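## Task

Remove the masking tape roll from the closet and set it on the desk. Then close the closet completely. The two other items must stay on the closet shelves. The robot must not fall or be left leaning, or the task fails. Anything that stays in place only because the robot is holding it does not count.

## Robot and tools

ROBOT. A Hello Robot Stretch 3 with one arm. It has a two-wheel base (0.33 m long, 0.34 m wide), a lift on a mast, and a telescoping arm that reaches out to the robot's RIGHT. The base cannot move sideways, so you reach further forward or back by driving. Turning in place pivots about the point midway between the drive wheels, which is 0.05 m behind the front edge. With the arm retracted and the wrist folded, the turning sweep has a radius of 0.28 m. An unfolded, level gripper reaches outside that circle.

FRAMES. The base frame has its origin on the floor between the drive wheels, with x forward, y left and z up. hand_pose is reported in this frame at the point where the closed fingertips meet. With all wrist joints at zero, that frame's x points up, y points back along the arm toward the mast, and z points to the rear. The fingertips are round pads 0.04 m across. The odometry frame is the base frame as it was at the start of the scene.

execute_actions. Its argument "actions" is a list holding one action, or no action at all. An empty list simply reports the state and images. An action may contain "base", "joints" or both, plus an optional "contact_limits". All parts start at once and may finish at different times.
- base: exactly one key. {"translate_m": d} is an offset in metres along the robot's current heading, measured from the base's last reported position; forward is positive, range -1 to 1. {"rotate_rad": d} is an offset turn in radians in place; counter-clockwise seen from above (left) is positive, range -3.2 to 3.2.
- joints: a dictionary of absolute targets by name (not offsets). lift_m 0 to 1.1 (arm height on the mast, ±0.004). arm_m 0 to 0.52 (extension, ±0.004). wrist_yaw_rad -1.345 to 4.42 (0 is in line with the arm, positive swings toward the front, 3.0 folds it over the base; ±0.02). wrist_pitch_rad -1.57 to 0.451 (0 is level, negative tips the fingertips down; ±0.05). wrist_roll_rad -2.911 to 2.911 (0 has the fingers side by side and level; ±0.02). gripper_m -0.089 to 0.179 (larger is wider; the real fingertip gap is 0.007 smaller when nearly shut, 0.025 smaller when fully open, and zero below 0.007; ±0.004). head_pan_rad -3.953 to 1.73 (0 is forward, positive is left, -1.57 faces along the arm; ±0.02). head_tilt_rad -1.53 to 0.419 (0 is level, negative is down; ±0.02).
- contact_limits: only {"arm_m": n}, n from 1 to 100 in percent of motor effort. The arm motion halts with contact_stop once its effort reaches about n (about -n while retracting). Small values are gentle, but very small ones halt immediately. The limit also caps the arm's holding force until the next action. Values above the maximum are reduced to it.
- cameras: a list from head_camera, nav_camera, wrist_camera, all. Omitted, null or ["all"] gives every camera; [] gives none. The pictures line lists the images in order.
One action may run at most 15 s. Any unknown key or out-of-range value rejects the entire call and nothing moves. If a result reports a stop, the later execute_actions, wait and finished_scene calls in that same reply are skipped. A joint or base left out of an action may still be driving toward its earlier target.

wait: {"seconds": 0 to 10}. Commands nothing and returns state and images.

zoom_image: {"camera": name, "region": [x0, y0, x1, y1]} in pixels of that camera's most recent full image, top-left is (0, 0), at most 504 by 504. Only cameras with full images in the latest result can be zoomed.

finished_scene: {"scene": number of the current scene}. Ends that scene for good once the robot has held your last command and reports whether the task succeeded; the next scene's task arrives in its result. Replying without any tool call ends everything. The goal has to be met and remain met at that moment.

RESULTS. lidar_m: 12 rough distances in metres from the base origin, one per 30-degree sector; sector 1 is straight ahead, counting counter-clockwise (4th left, 7th behind, 10th right); "-" means nothing seen. The scan plane sits 0.17 m above the floor, range 0.15 to 12 m; it misses low items, transparent items, thin legs and the robot, and the mast or a low lift can block sectors 5, 6, 9 and 10. A tilted base may show the floor as a distant wall. wrist_depth_mm (45 to 1000) and head_depth_mm (280 to 4000, image sideways) give 7 by 7 grids of median depths from top-left; "-" is invalid. base_odometry counts wheel turns, so slip looks like motion; heading runs -3.142 to 3.142, left positive. turned_by_wheels and turned_by_imu give the turn since the previous result. base_tilt is in degrees, forward and right positive, with a fixed bias of up to about 4 degrees. base_status and joint_status: "done" (for the base, the wheels turned the commanded amount even if they slipped), "off_target" (stopped short, may still be pushing), "contact_stop", "time_out", "torque_fault". After the last three the old target is dropped. Arm or lift after a contact_stop goes slack until commanded again; a slack lift may sink under load or keep pressing, and closing fingers on a surface pushes it up. on_its_own describes uncommanded motions; "held at" is a target, not a position. motor_effort is percent of maximum, positive toward higher values, peak in brackets; readings carry fixed bias and noise. Effort at rest outside its normal range suggests pushing or carrying. Positive wheel effort pushes forward.

GRIPPING. Command gripper_m below the object's width to hold it (lower squeezes more). To let go, command at least 0.02 above where the fingertips met the object. Neither the reading nor "done" confirms a grasp; check the images. An over-squeeze triggers a stall guard that weakens the grip; send a new value to squeeze again.

SPEED. The base is fast (0.30 m/s, 1.9 rad/s) only with lift_m under 0.30, arm_m under 0.03 and wrist_yaw_rad over 2.54; otherwise 0.10 m/s and 0.63 rad/s.

SAFETY. Fold or unfold the wrist (yaw to 3.0) only with lift_m between 0.32 and 0.95, wrist_pitch_rad -0.4 and roll near 0; once folded the lift may go down to 0.25. With yaw below -0.4 keep pitch at -0.5 or lower. Pushing the arm into something rigid with the gripper above about 0.45 m can tip the robot before the contact stop, more so with a raised limit or a repeated push. Do not drive while gripping, hooking or pushing something fixed. If the base catches on furniture, reverse the last move in small steps; if tilted, pull the gripper free, and lower lift_m to about 0.2 if still tilted. The base, wrist and head never stop on contact; a wrist servo pushed hard for seconds cuts out for 10 s. Avoid drops, slips, slamming the door, hard hits and strong pushes. Loose objects may occasionally get nudged by outside forces.

CAMERAS. head_camera and nav_camera move with the head pan and tilt; wrist_camera rides on the gripper. The calibration intrinsics and base-frame poses are given per camera and may be slightly off. The robot keeps holding its last command while you think.

Each tool is called by a JSON object that holds its "op" and its "data", one argument or row to a line.

## Session

{"op": "execute_actions", "data": {
  "actions": []
}}

Scene clock: 0.00 s.
base_odometry: x=+0.000 y=+0.000 heading=+0.000 (m, m, rad; odometry frame)
turned_by_wheels: +0.000 (rad since the last result)
turned_by_imu: +0.000 (rad since the last result)
base_tilt: forward=-1.9 right=+1.8 (deg)
lidar_m: 1.82 2.30 2.29 2.63 2.46 1.96 1.72 1.48 1.48 1.69 1.58 1.56
head_depth_mm: 1596 1645 1652 1662 1666 1679 1677 / 1708 1791 1808 1816 1829 1830 1849 / 1680 1961 1964 1979 1995 2010 2006 / 1905 2875 3108 3123 3111 3022 2208 / 1920 2755 2852 2832 2815 2805 2246 / 1892 2528 2582 2553 2572 2588 2236 / 1901 2397 2390 2392 2375 2371 2243
base_status: not commanded
joint_positions: lift_m=+0.337 arm_m=-0.002 wrist_yaw_rad=+2.870 wrist_pitch_rad=-0.533 wrist_roll_rad=+0.018 gripper_m=+0.037 head_pan_rad=+0.007 head_tilt_rad=-0.023
joint_status: not commanded
motor_effort: left_wheel=+1 right_wheel=+1 lift_m=+28 arm_m=+0 wrist_yaw_rad=+0 wrist_pitch_rad=+5 wrist_roll_rad=+0 gripper_m=+0 head_pan_rad=+0 head_tilt_rad=+1 (%)
hand_pose: x=+0.0347 y=+0.0578 z=+0.3245 quat_wxyz=(+0.278, +0.707, +0.090, +0.644) (m; base frame)
wrist_depth_mm: - - - - - - - / - 996 - - - - - / 766 786 785 799 805 812 839 / 649 - 651 661 674 670 681 / 551 541 577 569 573 577 585 / 485 500 - 487 490 504 504 / - - - 437 441 440 447
pictures: head_camera (sideways: a quarter turn clockwise sets it upright), nav_camera (sideways: a quarter turn counterclockwise sets it upright), wrist_camera
Images, in order (width x height): head_camera 896x504, nav_camera 672x504, wrist_camera 644x364.

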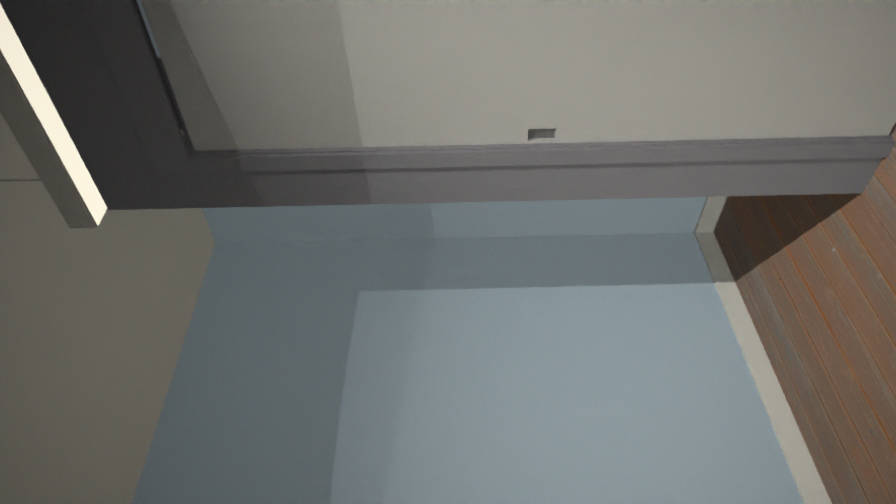

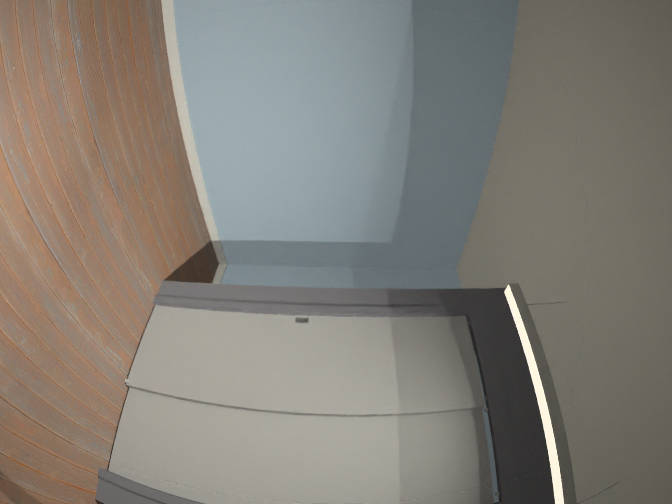

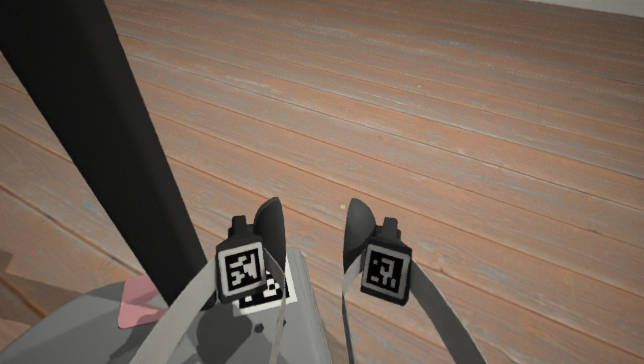

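{"op": "execute_actions", "data": {
  "actions": [
    {"joints":{"head_pan_rad":-0.6,"head_tilt_rad":-0.3}}
  ],
  "cameras": ["head_camera","nav_camera"]
}}

{"op": "execute_actions", "data": {
  "actions": [
    {"joints":{"head_pan_rad":-2.2,"head_tilt_rad":-0.3}}
  ],
  "cameras": ["nav_camera"]
}}

Scene clock: 1.20 s.
base_odometry: x=+0.000 y=+0.000 heading=+0.000 (m, m, rad; odometry frame)
turned_by_wheels: +0.000 (rad since the last result)
turned_by_imu: +0.000 (rad since the last result)
base_tilt: forward=-1.9 right=+1.8 (deg)
lidar_m: 1.82 2.30 2.30 2.63 2.46 1.96 1.72 1.48 1.48 1.69 1.58 1.56
head_depth_mm: 1306 1380 1469 1548 2308 1819 1533 / 1338 1401 1470 1543 1645 1744 1538 / 1405 1482 1555 1645 1744 1834 1553 / 1435 1513 1592 1672 1781 1869 1559 / 1461 1548 1627 1719 1814 1899 1573 / 1457 1533 1626 1713 1825 1904 1572 / 1487 1565 1651 1747 1879 1934 1575
base_status: not commanded
joint_positions: lift_m=+0.337 arm_m=-0.002 wrist_yaw_rad=+2.870 wrist_pitch_rad=-0.533 wrist_roll_rad=+0.018 gripper_m=+0.037 head_pan_rad=-0.593 head_tilt_rad=-0.296
joint_status: all done
motor_effort: left_wheel=+1(1) right_wheel=+0(1) lift_m=+27(28) arm_m=+0(0) wrist_yaw_rad=+0(0) wrist_pitch_rad=+4(4) wrist_roll_rad=+0(0) gripper_m=+0(0) head_pan_rad=-3(27) head_tilt_rad=-2(16) (%)
hand_pose: x=+0.0347 y=+0.0578 z=+0.3245 quat_wxyz=(+0.278, +0.707, +0.090, +0.644) (m; base frame)
wrist_depth_mm: - - - - - - - / - 983 - - - - - / 753 799 783 791 816 824 838 / 644 - 660 670 680 669 679 / 549 539 580 562 586 574 578 / 485 495 - 487 491 504 505 / - - - 437 437 446 445
pictures: head_camera (sideways: a quarter turn clockwise sets it upright), nav_camera (sideways: a quarter turn counterclockwise sets it upright)
camera_calibration (this result's frames):
head_camera: T_world_to_cam=[[-0.221054, 0.165348, -0.961143, 1.27565], [0.528159, 0.848791, 0.0245479, -0.0285664], [0.819868, -0.502209, -0.274959, 0.31758], [0, 0, 0, 1]] pos_world=[0.036701, -0.0271869, 1.3141]
nav_camera: T_world_to_cam=[[0.280058, -0.161254, 0.946343, -1.19106], [-0.513938, -0.857807, 0.00592593, 0.0502163], [0.810824, -0.488021, -0.32311, 0.372155], [0, 0, 0, 1]] pos_world=[0.0576224, 0.0326323, 1.2471]
Images, in order (width x height): head_camera 896x504, nav_camera 672x504.

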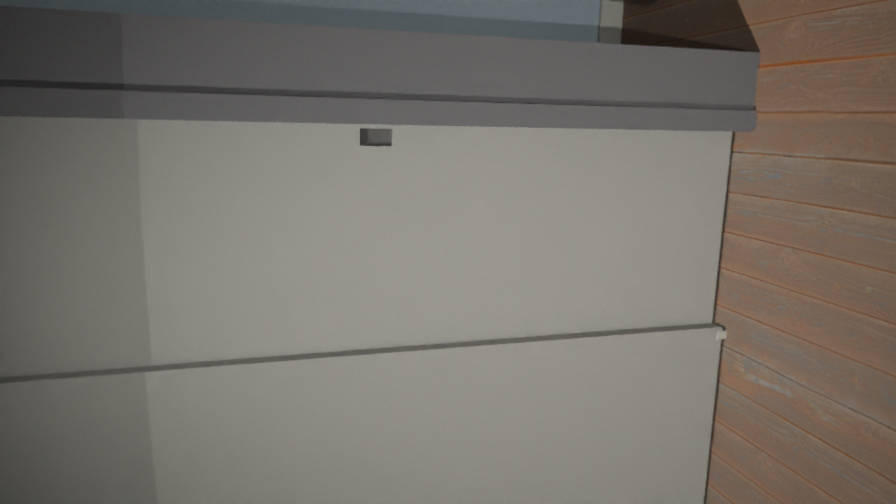

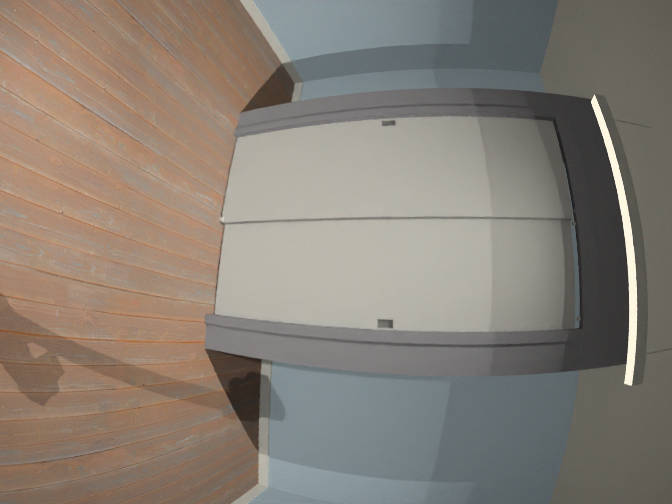

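Scene clock: 2.57 s.
base_odometry: x=+0.000 y=+0.000 heading=+0.000 (m, m, rad; odometry frame)
turned_by_wheels: +0.000 (rad since the last result)
turned_by_imu: +0.000 (rad since the last result)
base_tilt: forward=-2.0 right=+1.8 (deg)
lidar_m: 1.82 2.30 2.29 2.63 2.46 1.96 1.71 1.48 1.48 1.69 1.58 1.56
head_depth_mm: 1228 1285 1356 1429 1512 1613 1537 / 1252 1316 1378 1462 1543 1630 1532 / 1269 1332 1401 1488 1574 1673 1544 / 1290 1350 1428 1511 1610 1709 1541 / 1313 1377 1457 1540 1639 1758 1559 / 1335 1406 1492 1560 1670 1796 1563 / 1346 1421 1501 1596 1703 1815 1573
base_status: not commanded
joint_positions: lift_m=+0.337 arm_m=-0.002 wrist_yaw_rad=+2.870 wrist_pitch_rad=-0.533 wrist_roll_rad=+0.018 gripper_m=+0.037 head_pan_rad=-2.193 head_tilt_rad=-0.296
joint_status: all done
motor_effort: left_wheel=+1(1) right_wheel=+1(0) lift_m=+28(28) arm_m=+0(0) wrist_yaw_rad=+0(0) wrist_pitch_rad=+5(4) wrist_roll_rad=+0(0) gripper_m=+0(0) head_pan_rad=-3(31) head_tilt_rad=-2(2) (%)
hand_pose: x=+0.0347 y=+0.0578 z=+0.3245 quat_wxyz=(+0.278, +0.707, +0.090, +0.644) (m; base frame)
wrist_depth_mm: - - - - - - - / - 998 - - - - - / 760 808 798 804 807 826 834 / 644 - 651 665 675 678 681 / 547 542 579 568 578 574 580 / 482 494 - 486 492 502 507 / - - - 435 440 441 447
pictures: nav_camera (sideways: a quarter turn counterclockwise sets it upright)
camera_calibration (this result's frames):
nav_camera: T_world_to_cam=[[-0.169516, -0.27544, 0.946254, -1.1882], [-0.842431, 0.538772, 0.00591137, 0.0522391], [-0.511443, -0.796152, -0.32337, 0.380559], [0, 0, 0, 1]] pos_world=[0.0372223, -0.0524413, 1.24709]
Images, in order (width x height): nav_camera 672x504.

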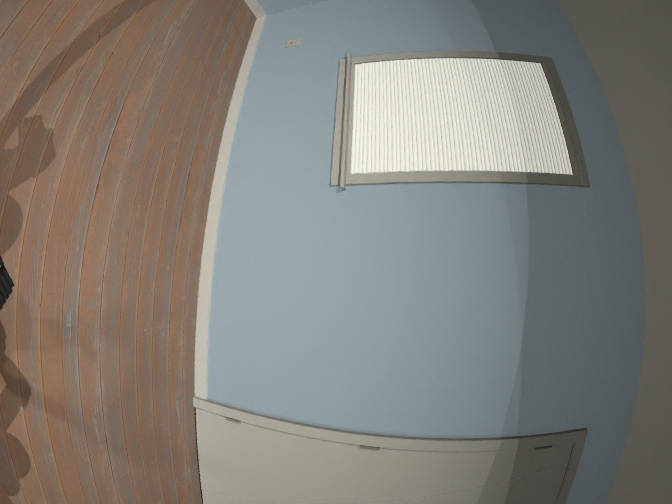

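{"op": "execute_actions", "data": {
  "actions": [
    {"joints":{"head_pan_rad":-3.9,"head_tilt_rad":-0.4}}
  ],
  "cameras": ["nav_camera","head_camera"]
}}

Scene clock: 4.57 s.
base_odometry: x=+0.000 y=+0.000 heading=+0.000 (m, m, rad; odometry frame)
turned_by_wheels: +0.000 (rad since the last result)
turned_by_imu: +0.000 (rad since the last result)
base_tilt: forward=-2.0 right=+1.8 (deg)
lidar_m: 1.82 2.30 2.30 2.62 2.46 1.96 1.71 1.48 1.48 1.69 1.58 1.56
head_depth_mm: - - - - - - - / 2080 2213 2401 2597 2318 1757 1456 / 2090 2227 2350 2583 2317 1756 1410 / 2099 2250 2312 2593 2239 1773 1420 / 2106 2248 2336 2614 2373 1774 1429 / 2079 2256 2334 2599 2369 1789 1433 / 2099 2279 2346 2602 2392 1796 1443
base_status: not commanded
joint_positions: lift_m=+0.337 arm_m=-0.002 wrist_yaw_rad=+2.870 wrist_pitch_rad=-0.533 wrist_roll_rad=+0.018 gripper_m=+0.037 head_pan_rad=-3.893 head_tilt_rad=-0.395
joint_status: all done
motor_effort: left_wheel=+0(1) right_wheel=+0(1) lift_m=+27(28) arm_m=+0(0) wrist_yaw_rad=+0(1) wrist_pitch_rad=+5(5) wrist_roll_rad=+0(0) gripper_m=+0(0) head_pan_rad=-3(29) head_tilt_rad=-3(8) (%)
hand_pose: x=+0.0347 y=+0.0578 z=+0.3245 quat_wxyz=(+0.278, +0.707, +0.090, +0.644) (m; base frame)
wrist_depth_mm: - - - - - - - / - 994 993 - - - - / 767 810 805 801 806 822 831 / 647 - 660 660 674 678 679 / 555 542 576 566 584 575 582 / 483 499 - 491 488 502 499 / - - - 440 437 444 443
pictures: head_camera (sideways: a quarter turn clockwise sets it upright), nav_camera (sideways: a quarter turn counterclockwise sets it upright)
camera_calibration (this result's frames):
head_camera: T_world_to_cam=[[0.260653, -0.262066, -0.929183, 1.23098], [-0.657343, -0.753071, 0.0279984, -0.0258236], [-0.707078, 0.603494, -0.368558, 0.448709], [0, 0, 0, 1]] pos_world=[-0.0205614, 0.0323575, 1.3099]
nav_camera: T_world_to_cam=[[-0.318328, 0.266177, 0.909844, -1.13977], [0.642582, 0.766217, 0.000662506, 0.0500143], [-0.696962, 0.58486, -0.414949, 0.500868], [0, 0, 0, 1]] pos_world=[-0.0458744, -0.0278785, 1.24482]
Images, in order (width x height): head_camera 896x504, nav_camera 672x504.

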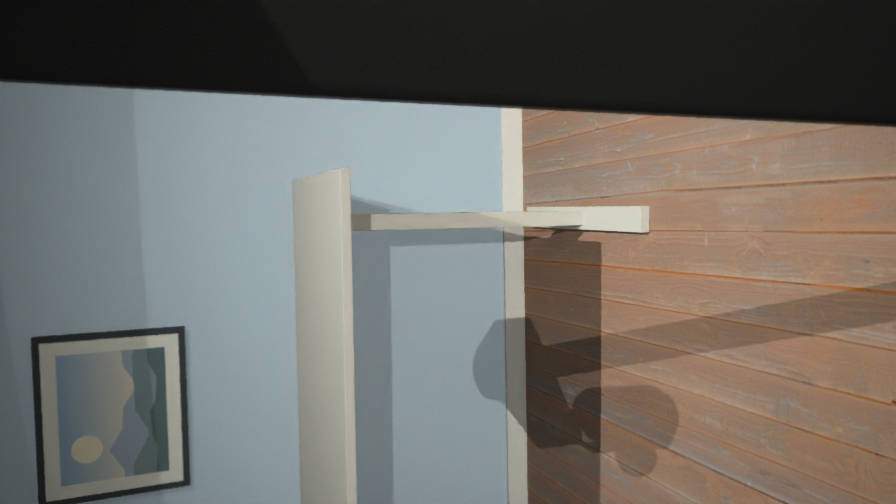

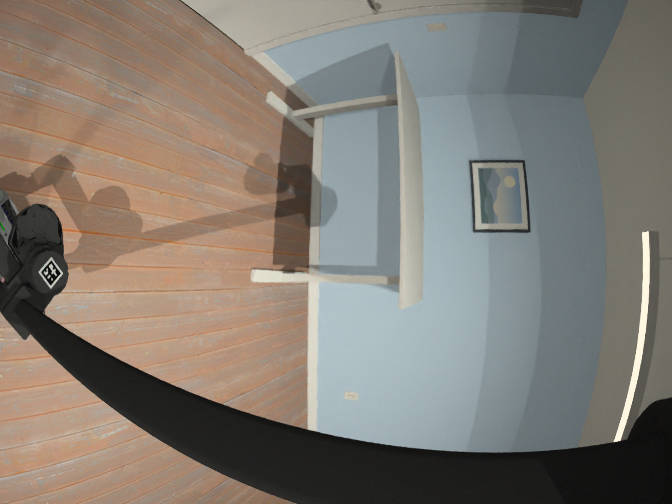

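{"op": "execute_actions", "data": {
  "actions": [
    {"base":{"rotate_rad":-0.74},"joints":{"head_pan_rad":0,"head_tilt_rad":-0.3,"lift_m":0.27}}
  ],
  "cameras": []
}}

{"op": "execute_actions", "data": {
  "actions": [
    {"base":{"translate_m":0.93}}
  ],
  "cameras": ["head_camera"]
}}

{"op": "execute_actions", "data": {
  "actions": [
    {"base":{"rotate_rad":1.57},"joints":{"head_pan_rad":-1.57}}
  ],
  "cameras": []
}}

{"op": "execute_actions", "data": {
  "actions": [
    {"joints":{"lift_m":0.9,"wrist_pitch_rad":-0.4,"gripper_m":0}}
  ],
  "cameras": []
}}

{"op": "execute_actions", "data": {
  "actions": [
    {"joints":{"wrist_yaw_rad":0}}
  ],
  "cameras": []
}}

{"op": "execute_actions", "data": {
  "actions": [
    {"joints":{"wrist_pitch_rad":0,"lift_m":0.94}}
  ]
}}

Scene clock: 7.63 s.
base_odometry: x=+0.000 y=+0.000 heading=-0.740 (m, m, rad; odometry frame)
turned_by_wheels: -0.740 (rad since the last result)
turned_by_imu: -0.750 (rad since the last result)
base_tilt: forward=-2.1 right=+1.8 (deg)
lidar_m: 1.56 1.70 2.37 2.30 2.39 2.54 1.96 2.02 1.52 1.48 1.55 2.14
head_depth_mm: 1983 2079 2200 2324 2417 1933 1523 / 1994 2074 2219 2335 2425 1933 1516 / 1341 1411 1489 1584 1685 1772 1536 / 1385 1471 1553 1639 1758 1832 1536 / 1416 1485 1579 1663 1769 1855 1538 / 1415 1491 1578 1668 1784 1855 1540 / 1426 1482 1556 1644 1734 1818 1554
base_status: done
joint_positions: lift_m=+0.270 arm_m=-0.002 wrist_yaw_rad=+2.870 wrist_pitch_rad=-0.535 wrist_roll_rad=+0.018 gripper_m=+0.037 head_pan_rad=-0.007 head_tilt_rad=-0.309
joint_status: all done
motor_effort: left_wheel=+4(11) right_wheel=-3(9) lift_m=+21(25) arm_m=+0(0) wrist_yaw_rad=+0(0) wrist_pitch_rad=+5(5) wrist_roll_rad=+0(0) gripper_m=+0(0) head_pan_rad=+2(31) head_tilt_rad=+3(13) (%)
hand_pose: x=+0.0347 y=+0.0576 z=+0.2578 quat_wxyz=(+0.279, +0.707, +0.090, +0.644) (m; base frame)
wrist_depth_mm: - - - - - - - / - 855 832 870 878 889 909 / 630 672 669 678 686 704 703 / 548 - 569 568 571 574 582 / 473 - - 483 492 488 495 / - - - 414 418 427 427 / - - - - 372 379 379
pictures: none
No camera images: the call's "cameras" was empty. Leave "cameras" out to get every camera's image.

Scene clock: 12.50 s.
base_odometry: x=+0.687 y=-0.627 heading=-0.740 (m, m, rad; odometry frame)
turned_by_wheels: +0.000 (rad since the last result)
turned_by_imu: +0.002 (rad since the last result)
base_tilt: forward=-1.9 right=+1.8 (deg)
lidar_m: 0.63 0.73 0.95 2.28 2.37 3.29 2.90 2.07 1.54 1.50 1.56 0.66
head_depth_mm: 515 542 571 605 644 692 751 / 517 544 574 609 647 688 738 / 510 537 566 600 635 679 726 / 573 603 636 680 723 773 826 / 579 610 644 681 724 775 830 / 581 611 646 686 730 779 836 / 585 614 649 688 732 784 841
base_status: done
joint_positions: lift_m=+0.270 arm_m=-0.002 wrist_yaw_rad=+2.870 wrist_pitch_rad=-0.535 wrist_roll_rad=+0.018 gripper_m=+0.037 head_pan_rad=-0.007 head_tilt_rad=-0.309
joint_status: not commanded
motor_effort: left_wheel=+4(13) right_wheel=-3(8) lift_m=+20(20) arm_m=+0(0) wrist_yaw_rad=+1(0) wrist_pitch_rad=+5(5) wrist_roll_rad=+0(0) gripper_m=+0(0) head_pan_rad=+2(2) head_tilt_rad=+3(4) (%)
hand_pose: x=+0.0347 y=+0.0576 z=+0.2577 quat_wxyz=(+0.279, +0.707, +0.090, +0.644) (m; base frame)
wrist_depth_mm: - - - - - 789 622 / - 840 849 871 877 803 634 / 640 668 676 676 706 699 647 / 545 - 567 574 577 574 582 / 472 - - 484 494 494 489 / - - - 415 417 429 425 / - - - - 375 376 380
pictures: head_camera (sideways: a quarter turn clockwise sets it upright)
camera_calibration (this result's frames):
head_camera: T_world_to_cam=[[-0.288016, 0.0156566, -0.957498, 1.27129], [-0.028834, 0.999271, 0.0250129, -0.0257737], [0.957191, 0.0348126, -0.287355, 0.332876], [0, 0, 0, 1]] pos_world=[0.0467839, -0.00573741, 1.31356]
Images, in order (width x height): head_camera 896x504.

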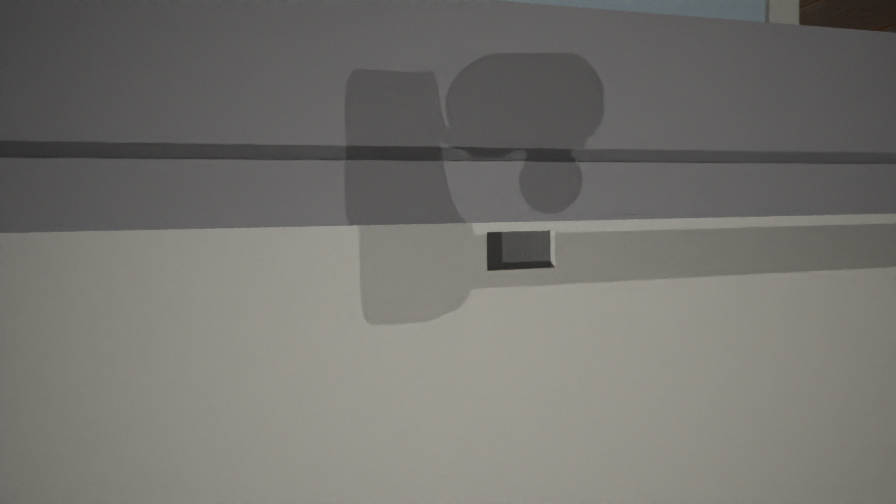

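Scene clock: 14.77 s.
base_odometry: x=+0.687 y=-0.627 heading=+0.830 (m, m, rad; odometry frame)
turned_by_wheels: +1.570 (rad since the last result)
turned_by_imu: +1.593 (rad since the last result)
base_tilt: forward=-2.0 right=+1.7 (deg)
lidar_m: 2.27 2.37 3.34 2.90 2.08 1.54 1.50 1.56 0.66 0.63 0.73 0.96
head_depth_mm: 518 543 573 606 644 687 744 / 520 547 578 611 651 692 746 / 513 540 571 606 643 687 735 / 581 613 647 684 727 778 834 / 584 615 650 690 733 785 842 / 588 620 654 695 738 791 849 / 591 625 658 700 745 795 854
base_status: done
joint_positions: lift_m=+0.270 arm_m=-0.002 wrist_yaw_rad=+2.870 wrist_pitch_rad=-0.535 wrist_roll_rad=+0.018 gripper_m=+0.037 head_pan_rad=-1.563 head_tilt_rad=-0.309
joint_status: all done
motor_effort: left_wheel=-3(10) right_wheel=+4(13) lift_m=+20(21) arm_m=+0(0) wrist_yaw_rad=+0(1) wrist_pitch_rad=+5(5) wrist_roll_rad=+0(0) gripper_m=+0(0) head_pan_rad=-3(32) head_tilt_rad=+3(4) (%)
hand_pose: x=+0.0347 y=+0.0575 z=+0.2577 quat_wxyz=(+0.279, +0.707, +0.090, +0.644) (m; base frame)
wrist_depth_mm: - - - - - - - / - 834 860 864 886 883 893 / 634 675 667 684 703 702 714 / 552 - 559 570 566 584 582 / 470 - - 479 493 490 495 / - - - 421 421 427 428 / - - - - 375 377 381
pictures: none
No camera images: the call's "cameras" was empty. Leave "cameras" out to get every camera's image.

Scene clock: 21.33 s.
base_odometry: x=+0.687 y=-0.627 heading=+0.830 (m, m, rad; odometry frame)
turned_by_wheels: +0.000 (rad since the last result)
turned_by_imu: +0.002 (rad since the last result)
base_tilt: forward=-2.0 right=+1.8 (deg)
lidar_m: 2.28 2.38 3.31 2.90 2.07 1.54 1.49 1.56 0.66 0.63 0.73 0.96
head_depth_mm: 517 545 574 607 645 687 745 / 520 548 578 612 649 693 744 / 513 540 570 606 644 687 737 / 582 612 646 686 730 778 834 / 583 615 650 690 735 785 841 / 588 620 655 694 739 790 848 / 592 623 660 700 746 796 856
base_status: not commanded
joint_positions: lift_m=+0.900 arm_m=-0.002 wrist_yaw_rad=+2.870 wrist_pitch_rad=-0.422 wrist_roll_rad=+0.018 gripper_m=+0.000 head_pan_rad=-1.563 head_tilt_rad=-0.309
joint_status: all done
motor_effort: left_wheel=-2(2) right_wheel=+4(4) lift_m=+33(40) arm_m=+0(0) wrist_yaw_rad=+0(1) wrist_pitch_rad=+8(9) wrist_roll_rad=+0(0) gripper_m=-2(80) head_pan_rad=-3(3) head_tilt_rad=+3(3) (%)
hand_pose: x=+0.0389 y=+0.0726 z=+0.9114 quat_wxyz=(+0.241, +0.711, +0.051, +0.659) (m; base frame)
wrist_depth_mm: - - - - - - - / - - - - - - - / - - - - - - - / - - - - - - - / - - - - - - - / - - - - - - - / - - - - - - -
pictures: none
No camera images: the call's "cameras" was empty. Leave "cameras" out to get every camera's image.

Scene clock: 23.77 s.
base_odometry: x=+0.687 y=-0.627 heading=+0.830 (m, m, rad; odometry frame)
turned_by_wheels: +0.000 (rad since the last result)
turned_by_imu: +0.001 (rad since the last result)
base_tilt: forward=-2.0 right=+1.8 (deg)
lidar_m: 2.28 2.37 3.32 2.90 2.07 1.54 1.50 1.57 0.66 0.63 0.74 0.96
head_depth_mm: 518 544 574 606 645 688 745 / 520 546 577 612 650 694 742 / 513 540 570 607 643 687 731 / 581 612 648 684 728 778 837 / 585 615 650 689 736 784 841 / 588 618 655 695 739 789 848 / 591 623 659 700 746 796 856
base_status: not commanded
joint_positions: lift_m=+0.900 arm_m=-0.002 wrist_yaw_rad=+0.002 wrist_pitch_rad=-0.422 wrist_roll_rad=+0.018 gripper_m=+0.000 head_pan_rad=-1.563 head_tilt_rad=-0.309
joint_status: all done
motor_effort: left_wheel=-3(3) right_wheel=+4(5) lift_m=+33(33) arm_m=+0(0) wrist_yaw_rad=-1(3) wrist_pitch_rad=+9(8) wrist_roll_rad=+0(0) gripper_m=-2(2) head_pan_rad=-3(3) head_tilt_rad=+5(4) (%)
hand_pose: x=-0.0211 y=-0.3669 z=+0.9114 quat_wxyz=(+0.685, +0.148, -0.697, -0.149) (m; base frame)
wrist_depth_mm: 421 418 417 356 352 989 - / 461 459 454 389 385 - - / 515 512 507 439 431 - - / 574 574 569 492 483 - - / 640 648 642 - 565 - - / 711 774 757 681 - - - / 836 903 905 793 831 - -
pictures: none
No camera images: the call's "cameras" was empty. Leave "cameras" out to get every camera's image.

Scene clock: 24.93 s.
base_odometry: x=+0.687 y=-0.627 heading=+0.830 (m, m, rad; odometry frame)
turned_by_wheels: +0.000 (rad since the last result)
turned_by_imu: +0.000 (rad since the last result)
base_tilt: forward=-2.0 right=+1.8 (deg)
lidar_m: 2.27 2.37 3.33 2.90 2.07 1.54 1.49 1.56 0.66 0.63 0.73 0.96
head_depth_mm: 518 544 574 608 645 688 739 / 520 547 578 612 649 687 - / 513 540 571 606 644 - - / 580 611 647 686 728 779 834 / 585 617 651 690 733 785 842 / 587 619 656 693 738 791 850 / 591 624 659 699 745 798 854
base_status: not commanded
joint_positions: lift_m=+0.940 arm_m=-0.002 wrist_yaw_rad=+0.002 wrist_pitch_rad=-0.027 wrist_roll_rad=+0.018 gripper_m=+0.000 head_pan_rad=-1.563 head_tilt_rad=-0.309
joint_status: all done
motor_effort: left_wheel=-3(3) right_wheel=+4(4) lift_m=+33(32) arm_m=+0(0) wrist_yaw_rad=-1(1) wrist_pitch_rad=+10(11) wrist_roll_rad=+0(0) gripper_m=-2(2) head_pan_rad=-3(3) head_tilt_rad=+4(2) (%)
hand_pose: x=-0.0211 y=-0.3985 z=+1.0475 quat_wxyz=(+0.701, +0.010, -0.713, -0.009) (m; base frame)
wrist_depth_mm: 421 419 420 352 357 - - / 441 436 433 365 374 - - / 457 455 455 379 387 - - / 480 476 470 405 399 - - / 495 498 490 - 423 - - / 518 519 520 449 441 - - / 544 544 534 453 459 - -
pictures: head_camera (sideways: a quarter turn clockwise sets it upright), nav_camera (sideways: a quarter turn counterclockwise sets it upright), wrist_camera
camera_calibration (this result's frames):
head_camera: T_world_to_cam=[[0.011422, 0.288215, -0.957498, 1.26947], [0.99874, 0.0435169, 0.0250129, -0.032042], [0.0488764, -0.956576, -0.287355, 0.338416], [0, 0, 0, 1]] pos_world=[0.000961145, -0.0407638, 1.31356]
nav_camera: T_world_to_cam=[[0.025294, -0.334389, 0.942096, -1.18396], [-0.99814, -0.0607368, 0.00524077, 0.054062], [0.0554674, -0.940476, -0.335303, 0.39263], [0, 0, 0, 1]] pos_world=[0.0621305, -0.0233602, 1.24677]
wrist_camera: T_world_to_cam=[[-0.999934, 0.0110876, -0.00284525, -0.0171284], [0.0052215, 0.220611, -0.975348, 1.13499], [-0.0101866, -0.975299, -0.220655, 0.00426392], [0, 0, 0, 1]] pos_world=[-0.0230102, -0.246043, 1.1079]
Images, in order (width x height): head_camera 896x504, nav_camera 672x504, wrist_camera 644x364.

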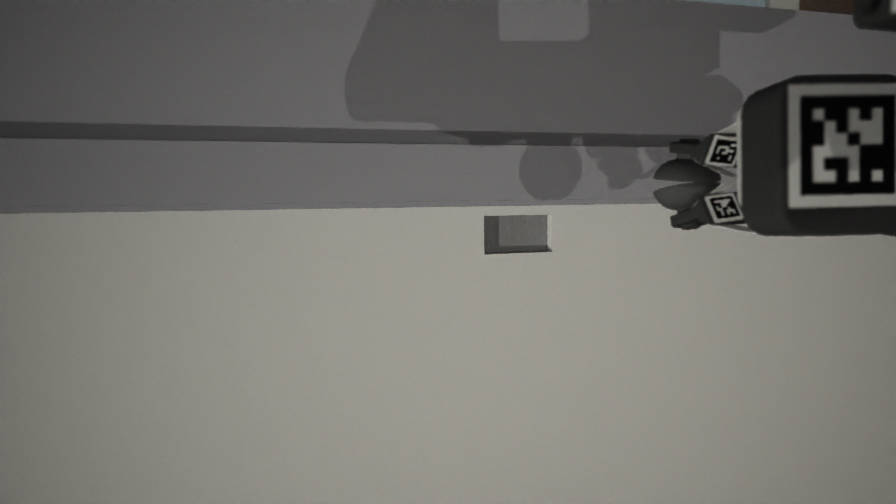

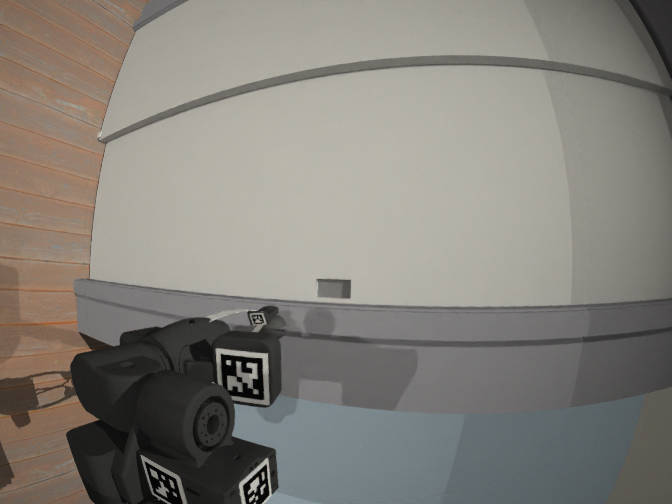

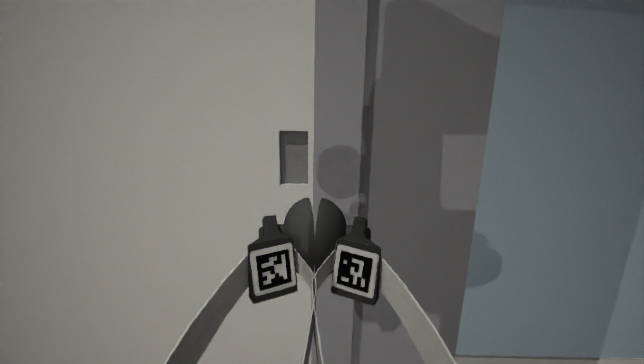

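{"op": "execute_actions", "data": {
  "actions": [
    {"base":{"translate_m":0.032},"joints":{"lift_m":0.925,"arm_m":0.21}}
  ],
  "cameras": ["head_camera","wrist_camera"]
}}

Scene clock: 28.00 s.
base_odometry: x=+0.709 y=-0.603 heading=+0.830 (m, m, rad; odometry frame)
turned_by_wheels: +0.000 (rad since the last result)
turned_by_imu: +0.001 (rad since the last result)
base_tilt: forward=-2.0 right=+1.8 (deg)
lidar_m: 2.25 2.35 3.28 2.90 2.09 1.58 1.53 1.60 0.66 0.63 0.73 0.96
head_depth_mm: 518 544 575 609 633 - 743 / 513 540 569 605 - - 742 / 571 599 634 671 - - 822 / 583 612 648 685 730 778 836 / 585 617 652 692 735 783 842 / 588 621 655 694 738 789 849 / 592 623 660 700 746 795 855
base_status: done
joint_positions: lift_m=+0.925 arm_m=+0.210 wrist_yaw_rad=+0.000 wrist_pitch_rad=-0.026 wrist_roll_rad=+0.018 gripper_m=+0.000 head_pan_rad=-1.563 head_tilt_rad=-0.309
joint_status: all done
motor_effort: left_wheel=-3(4) right_wheel=+5(8) lift_m=+20(29) arm_m=+3(3) wrist_yaw_rad=+0(1) wrist_pitch_rad=+10(10) wrist_roll_rad=+0(0) gripper_m=-2(2) head_pan_rad=-3(3) head_tilt_rad=+4(4) (%)
hand_pose: x=-0.0213 y=-0.6103 z=+1.0334 quat_wxyz=(+0.701, +0.009, -0.713, -0.009) (m; base frame)
wrist_depth_mm: 226 225 224 223 153 164 164 / 235 234 233 231 158 170 171 / 244 244 242 241 165 177 177 / 255 252 254 257 171 184 183 / 266 265 264 - 178 193 192 / 278 277 275 276 187 202 201 / 292 291 288 282 197 210 211
pictures: head_camera (sideways: a quarter turn clockwise sets it upright), wrist_camera
camera_calibration (this result's frames):
head_camera: T_world_to_cam=[[0.0114348, 0.288215, -0.957498, 1.26947], [0.998741, 0.0434725, 0.0250129, -0.032042], [0.0488339, -0.956579, -0.287355, 0.338417], [0, 0, 0, 1]] pos_world=[0.000959333, -0.0407636, 1.31356]
wrist_camera: T_world_to_cam=[[-0.999922, 0.0121644, -0.00286085, -0.0144231], [0.00546029, 0.219391, -0.975622, 1.16755], [-0.0112402, -0.975561, -0.21944, -0.206798], [0, 0, 0, 1]] pos_world=[-0.0231216, -0.457718, 1.09366]
Images, in order (width x height): head_camera 896x504, wrist_camera 644x364.

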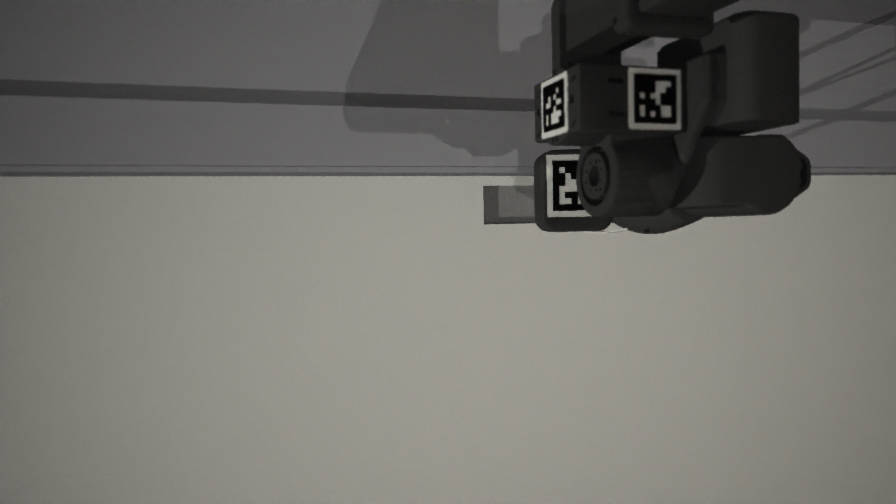

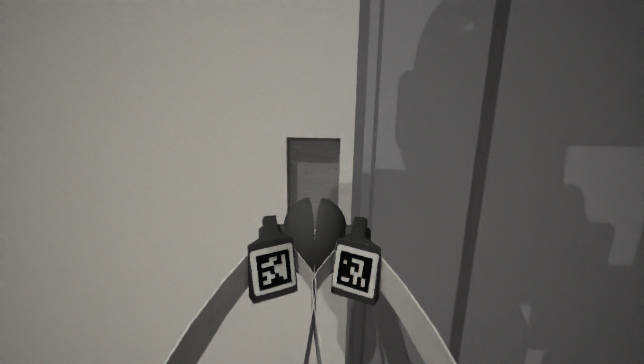

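{"op": "execute_actions", "data": {
  "actions": [
    {"joints":{"arm_m":0.33},"contact_limits":{"arm_m":12}}
  ],
  "cameras": ["wrist_camera"]
}}

Scene clock: 30.33 s.
base_odometry: x=+0.709 y=-0.603 heading=+0.830 (m, m, rad; odometry frame)
turned_by_wheels: +0.000 (rad since the last result)
turned_by_imu: -0.005 (rad since the last result)
base_tilt: forward=-2.0 right=+1.7 (deg)
lidar_m: 2.25 2.34 3.27 2.90 2.09 1.57 1.53 1.59 0.66 0.63 0.73 0.95
head_depth_mm: 519 546 576 609 632 - 738 / 512 540 573 608 - - 744 / 552 585 623 667 - - 814 / 582 613 647 685 729 777 835 / 584 615 650 690 735 784 839 / 588 619 655 695 739 787 847 / 592 622 660 698 744 796 851
base_status: not commanded
joint_positions: lift_m=+0.925 arm_m=+0.231 wrist_yaw_rad=+0.007 wrist_pitch_rad=-0.026 wrist_roll_rad=+0.018 gripper_m=+0.000 head_pan_rad=-1.563 head_tilt_rad=-0.308
joint_status: arm_m contact_stop (moved +0.021 of +0.120)
on_its_own: arm_m is slack since a contact_stop, until your next command for it (your +0.330 is given up)
motor_effort: left_wheel=+1(8) right_wheel=-2(5) lift_m=+20(20) arm_m=+0(13) wrist_yaw_rad=-4(4) wrist_pitch_rad=+10(14) wrist_roll_rad=+0(0) gripper_m=-3(3) head_pan_rad=-3(3) head_tilt_rad=+3(3) (%)
contact_limits: arm_m 12 (drawing in: default 24, maximum 40; extending or still: default 34, maximum 55)
hand_pose: x=-0.0198 y=-0.6311 z=+1.0332 quat_wxyz=(+0.701, +0.012, -0.713, -0.007) (m; base frame)
wrist_depth_mm: 208 207 206 204 134 135 145 / 216 215 214 212 139 149 151 / 225 223 222 221 145 155 157 / 234 232 232 238 151 163 163 / 243 242 241 - 156 170 171 / 255 254 254 254 164 178 178 / 267 266 264 261 172 186 186
pictures: wrist_camera
camera_calibration (this result's frames):
wrist_camera: T_world_to_cam=[[-0.999978, 0.00602768, -0.00284932, -0.0164874], [0.00410718, 0.22028, -0.975428, 1.17223], [-0.00525192, -0.975418, -0.2203, -0.226088], [0, 0, 0, 1]] pos_world=[-0.022489, -0.478651, 1.09357]
Images, in order (width x height): wrist_camera 644x364.

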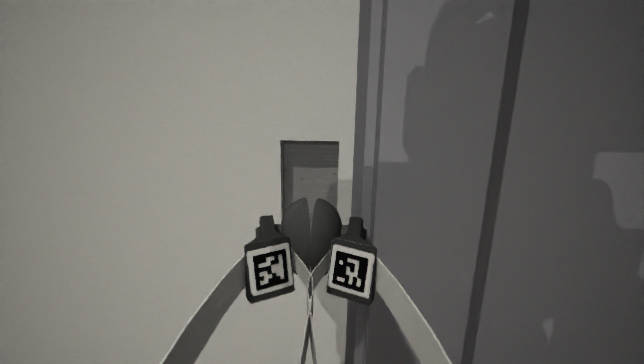

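{"op": "execute_actions", "data": {
  "actions": [
    {"joints":{"arm_m":0.19,"wrist_roll_rad":1.57}}
  ],
  "cameras": []
}}

{"op": "execute_actions", "data": {
  "actions": [
    {"joints":{"arm_m":0.33},"contact_limits":{"arm_m":12}}
  ],
  "cameras": ["wrist_camera","head_camera"]
}}

Scene clock: 32.13 s.
base_odometry: x=+0.709 y=-0.603 heading=+0.830 (m, m, rad; odometry frame)
turned_by_wheels: +0.000 (rad since the last result)
turned_by_imu: +0.000 (rad since the last result)
base_tilt: forward=-2.0 right=+1.9 (deg)
lidar_m: 2.24 2.34 3.24 2.90 2.10 1.58 1.53 1.59 0.66 0.63 0.73 0.95
head_depth_mm: 518 544 574 607 636 - 752 / 513 540 574 607 632 - 751 / 547 579 619 662 641 - 834 / 581 612 647 686 729 789 835 / 585 615 651 690 733 785 842 / 588 618 653 694 738 788 847 / 592 623 659 696 744 795 854
base_status: not commanded
joint_positions: lift_m=+0.925 arm_m=+0.190 wrist_yaw_rad=+0.001 wrist_pitch_rad=-0.025 wrist_roll_rad=+1.569 gripper_m=+0.000 head_pan_rad=-1.563 head_tilt_rad=-0.308
joint_status: all done
motor_effort: left_wheel=-1(1) right_wheel=+2(2) lift_m=+20(20) arm_m=-3(2) wrist_yaw_rad=+0(5) wrist_pitch_rad=+10(10) wrist_roll_rad=+0(3) gripper_m=-2(2) head_pan_rad=-3(3) head_tilt_rad=+3(3) (%)
hand_pose: x=-0.0210 y=-0.5908 z=+1.0332 quat_wxyz=(+0.001, +0.001, -1.000, -0.013) (m; base frame)
wrist_depth_mm: 178 180 184 186 190 193 196 / 174 175 186 190 194 199 202 / 177 180 183 187 190 193 196 / 259 261 266 279 278 281 220 / 268 272 276 - 287 296 302 / 278 283 287 296 301 307 314 / 290 295 302 306 314 320 327
pictures: none
No camera images: the call's "cameras" was empty. Leave "cameras" out to get every camera's image.

Scene clock: 34.60 s.
base_odometry: x=+0.709 y=-0.603 heading=+0.830 (m, m, rad; odometry frame)
turned_by_wheels: +0.000 (rad since the last result)
turned_by_imu: +0.002 (rad since the last result)
base_tilt: forward=-2.0 right=+1.8 (deg)
lidar_m: 2.25 2.35 3.25 3.39 2.10 1.57 1.53 1.60 0.66 0.63 0.74 0.95
head_depth_mm: 519 545 577 609 - 695 738 / 513 541 574 604 - 697 741 / 565 597 631 671 - 740 816 / 583 614 648 688 726 781 839 / 586 617 651 689 737 784 844 / 590 620 656 697 740 791 849 / 592 625 659 698 746 795 855
base_status: not commanded
joint_positions: lift_m=+0.925 arm_m=+0.295 wrist_yaw_rad=+0.012 wrist_pitch_rad=-0.026 wrist_roll_rad=+1.570 gripper_m=+0.000 head_pan_rad=-1.563 head_tilt_rad=-0.308
joint_status: arm_m contact_stop (moved +0.105 of +0.140)
on_its_own: arm_m is slack since a contact_stop, until your next command for it (your +0.330 is given up)
motor_effort: left_wheel=+3(4) right_wheel=-4(8) lift_m=+20(20) arm_m=+0(13) wrist_yaw_rad=-8(9) wrist_pitch_rad=+10(11) wrist_roll_rad=+0(1) gripper_m=-1(2) head_pan_rad=-3(3) head_tilt_rad=+4(2) (%)
contact_limits: arm_m 12 (drawing in: default 24, maximum 40; extending or still: default 34, maximum 55)
hand_pose: x=-0.0182 y=-0.6959 z=+1.0330 quat_wxyz=(+0.001, +0.006, -1.000, -0.013) (m; base frame)
wrist_depth_mm: - 74 76 77 89 90 93 / - 76 77 79 80 81 83 / - 79 80 82 83 85 86 / - 82 83 85 86 88 90 / 164 166 168 87 176 180 184 / 170 173 176 182 184 188 192 / 177 180 185 189 192 197 202
pictures: head_camera (sideways: a quarter turn clockwise sets it upright), wrist_camera
camera_calibration (this result's frames):
head_camera: T_world_to_cam=[[0.011489, 0.287157, -0.957815, 1.26988], [0.998748, 0.0433398, 0.0249735, -0.0319906], [0.0486828, -0.956903, -0.2863, 0.337044], [0, 0, 0, 1]] pos_world=[0.000952695, -0.0407498, 1.3136]
wrist_camera: T_world_to_cam=[[-0.0168286, 0.039125, -0.999093, 1.05553], [0.978533, 0.205917, -0.00841855, 0.195165], [0.2054, -0.977787, -0.0417504, -0.471563], [0, 0, 0, 1]] pos_world=[-0.076353, -0.542573, 1.03652]
Images, in order (width x height): head_camera 896x504, wrist_camera 644x364.

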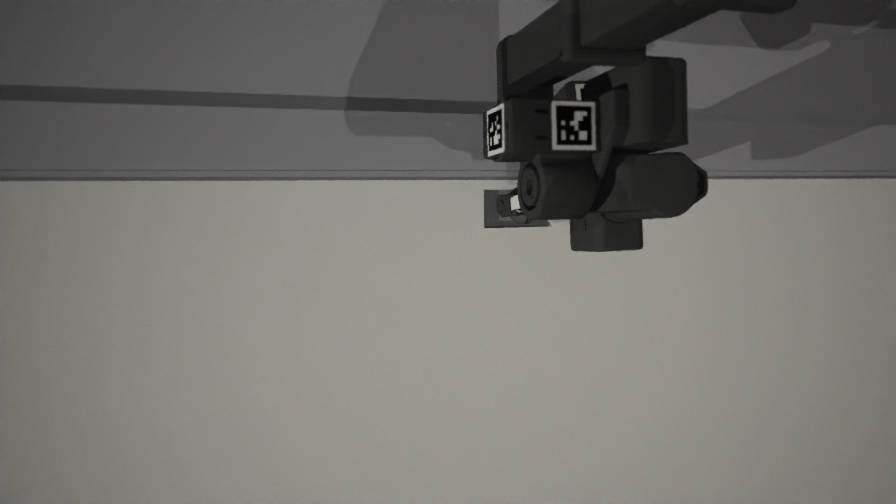

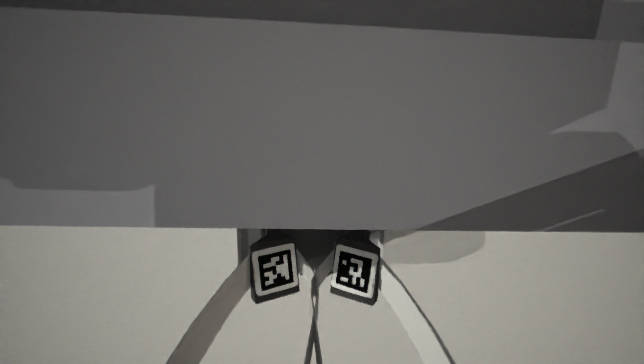

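Seems inside.

{"op": "execute_actions", "data": {
  "actions": [
    {"base":{"translate_m":0.1},"joints":{"arm_m":0.297},"contact_limits":{"arm_m":15}}
  ],
  "cameras": ["wrist_camera","head_camera"]
}}

Scene clock: 37.03 s.
base_odometry: x=+0.776 y=-0.529 heading=+0.830 (m, m, rad; odometry frame)
turned_by_wheels: +0.000 (rad since the last result)
turned_by_imu: -0.003 (rad since the last result)
base_tilt: forward=-2.0 right=+1.9 (deg)
lidar_m: 2.14 2.24 3.11 2.89 2.25 1.68 1.63 1.69 0.65 0.64 0.74 0.95
head_depth_mm: 514 537 568 599 - 683 732 / 1164 1152 1206 1343 - 1138 892 / 591 624 659 708 - 970 854 / 584 614 649 688 725 781 838 / 588 617 653 691 738 789 844 / 589 621 657 696 740 791 850 / 592 624 660 701 746 797 855
base_status: done
joint_positions: lift_m=+0.925 arm_m=+0.297 wrist_yaw_rad=-0.008 wrist_pitch_rad=-0.026 wrist_roll_rad=+1.570 gripper_m=+0.000 head_pan_rad=-1.563 head_tilt_rad=-0.308
joint_status: all done
motor_effort: left_wheel=-4(17) right_wheel=+7(35) lift_m=+21(20) arm_m=+4(10) wrist_yaw_rad=+5(35) wrist_pitch_rad=+10(10) wrist_roll_rad=+0(0) gripper_m=-2(2) head_pan_rad=-3(3) head_tilt_rad=+4(3) (%)
contact_limits: arm_m 15 (drawing in: default 24, maximum 40; extending or still: default 34, maximum 55)
hand_pose: x=-0.0233 y=-0.6971 z=+1.0330 quat_wxyz=(+0.001, -0.004, -1.000, -0.013) (m; base frame)
wrist_depth_mm: 494 619 475 575 460 199 190 / 500 764 627 787 566 822 620 / 504 773 798 823 561 839 628 / 159 161 164 178 172 176 180 / 163 166 169 - 177 180 184 / 169 172 174 181 183 186 191 / 175 179 183 186 190 196 199
pictures: head_camera (sideways: a quarter turn clockwise sets it upright), wrist_camera
camera_calibration (this result's frames):
head_camera: T_world_to_cam=[[0.011489, 0.287157, -0.957815, 1.26988], [0.998748, 0.0433397, 0.0249734, -0.0319906], [0.0486827, -0.956903, -0.2863, 0.337044], [0, 0, 0, 1]] pos_world=[0.000952691, -0.0407498, 1.3136]
wrist_camera: T_world_to_cam=[[-0.016054, 0.0394489, -0.999093, 1.05573], [0.982411, 0.186541, -0.00842037, 0.186937], [0.18604, -0.981655, -0.0417498, -0.474841], [0, 0, 0, 1]] pos_world=[-0.078361, -0.542649, 1.03652]
Images, in order (width x height): head_camera 896x504, wrist_camera 644x364.

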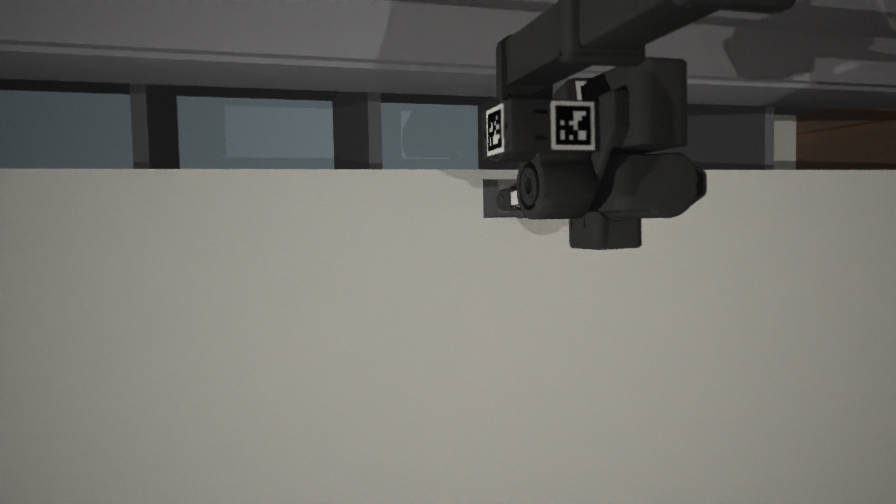

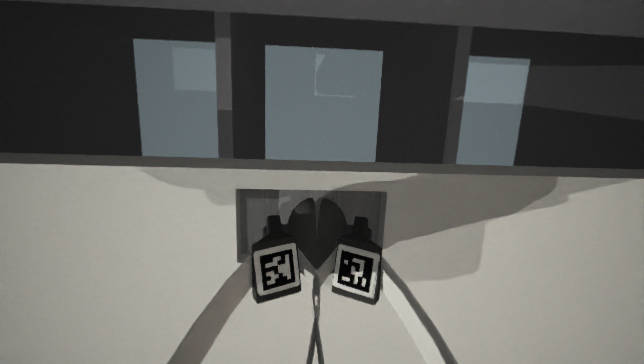

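{"op": "execute_actions", "data": {
  "actions": [
    {"base":{"translate_m":0.33},"joints":{"head_pan_rad":-1.9,"head_tilt_rad":-0.5}}
  ]
}}

Scene clock: 42.90 s.
base_odometry: x=+0.999 y=-0.286 heading=+0.830 (m, m, rad; odometry frame)
turned_by_wheels: +0.000 (rad since the last result)
turned_by_imu: +0.001 (rad since the last result)
base_tilt: forward=-2.0 right=+1.9 (deg)
lidar_m: 1.81 1.89 2.61 2.93 2.71 2.03 1.96 0.91 0.79 0.67 0.69 0.96
head_depth_mm: 701 733 773 822 891 - - / 1009 1051 1142 1178 1227 - 1251 / 1209 1271 1371 1440 - 1560 1311 / 1205 1279 1389 - 1375 1597 1317 / 1172 1228 1370 - 1285 1568 1121 / 1142 1188 694 - 819 891 994 / 556 594 642 694 763 820 895
base_status: done
joint_positions: lift_m=+0.925 arm_m=+0.297 wrist_yaw_rad=-0.004 wrist_pitch_rad=-0.026 wrist_roll_rad=+1.570 gripper_m=+0.000 head_pan_rad=-1.893 head_tilt_rad=-0.494
joint_status: all done
motor_effort: left_wheel=-2(12) right_wheel=+5(31) lift_m=+20(20) arm_m=+3(4) wrist_yaw_rad=+3(30) wrist_pitch_rad=+10(10) wrist_roll_rad=+0(0) gripper_m=-2(2) head_pan_rad=-3(20) head_tilt_rad=-2(16) (%)
hand_pose: x=-0.0224 y=-0.6973 z=+1.0330 quat_wxyz=(+0.001, -0.002, -1.000, -0.013) (m; base frame)
wrist_depth_mm: 504 747 609 762 575 794 632 / 508 776 768 806 560 831 621 / 492 718 804 822 561 846 622 / 162 164 168 175 176 179 183 / 167 170 175 - 181 185 188 / 174 177 180 186 189 192 197 / 180 184 188 191 196 201 205
pictures: head_camera (sideways: a quarter turn clockwise sets it upright), nav_camera (sideways: a quarter turn counterclockwise sets it upright), wrist_camera
camera_calibration (this result's frames):
head_camera: T_world_to_cam=[[0.158219, 0.431136, -0.888307, 1.17827], [0.957383, -0.287136, 0.0311625, -0.0397889], [-0.241629, -0.85538, -0.458192, 0.56251], [0, 0, 0, 1]] pos_world=[-0.0124125, -0.0382587, 1.30564]
nav_camera: T_world_to_cam=[[-0.137286, -0.483278, 0.864636, -1.08191], [-0.964057, 0.265657, -0.00458617, 0.0666478], [-0.22748, -0.834188, -0.502378, 0.611769], [0, 0, 0, 1]] pos_world=[0.0548867, -0.0302374, 1.2431]
wrist_camera: T_world_to_cam=[[-0.0161897, 0.039393, -0.999093, 1.05571], [0.981759, 0.189944, -0.00841956, 0.188449], [0.18944, -0.981004, -0.0417496, -0.474603], [0, 0, 0, 1]] pos_world=[-0.0780104, -0.54297, 1.03652]
Images, in order (width x height): head_camera 896x504, nav_camera 672x504, wrist_camera 644x364.

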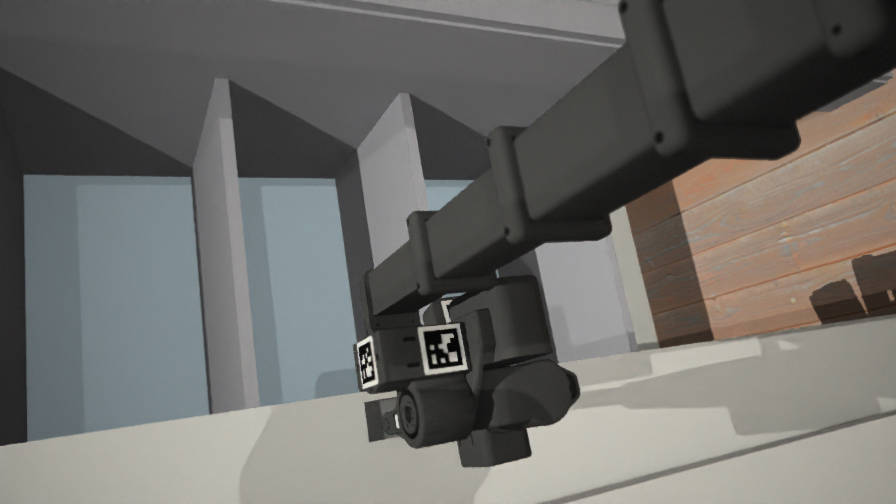

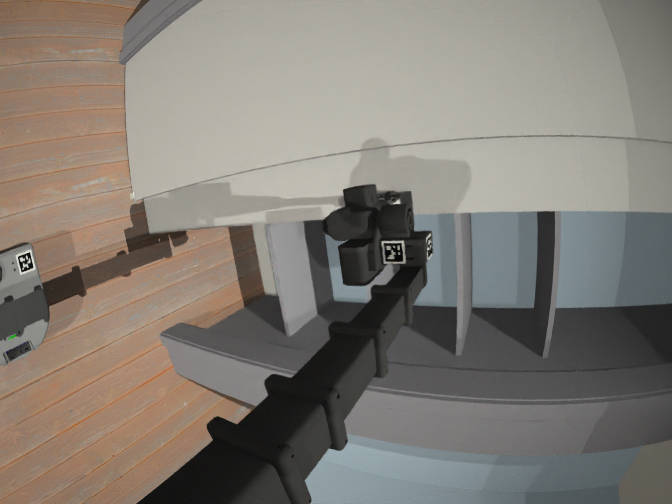

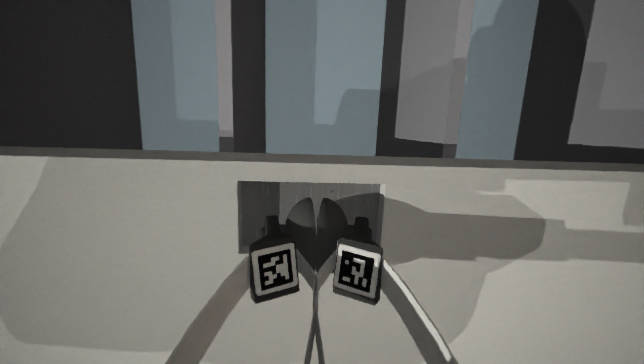

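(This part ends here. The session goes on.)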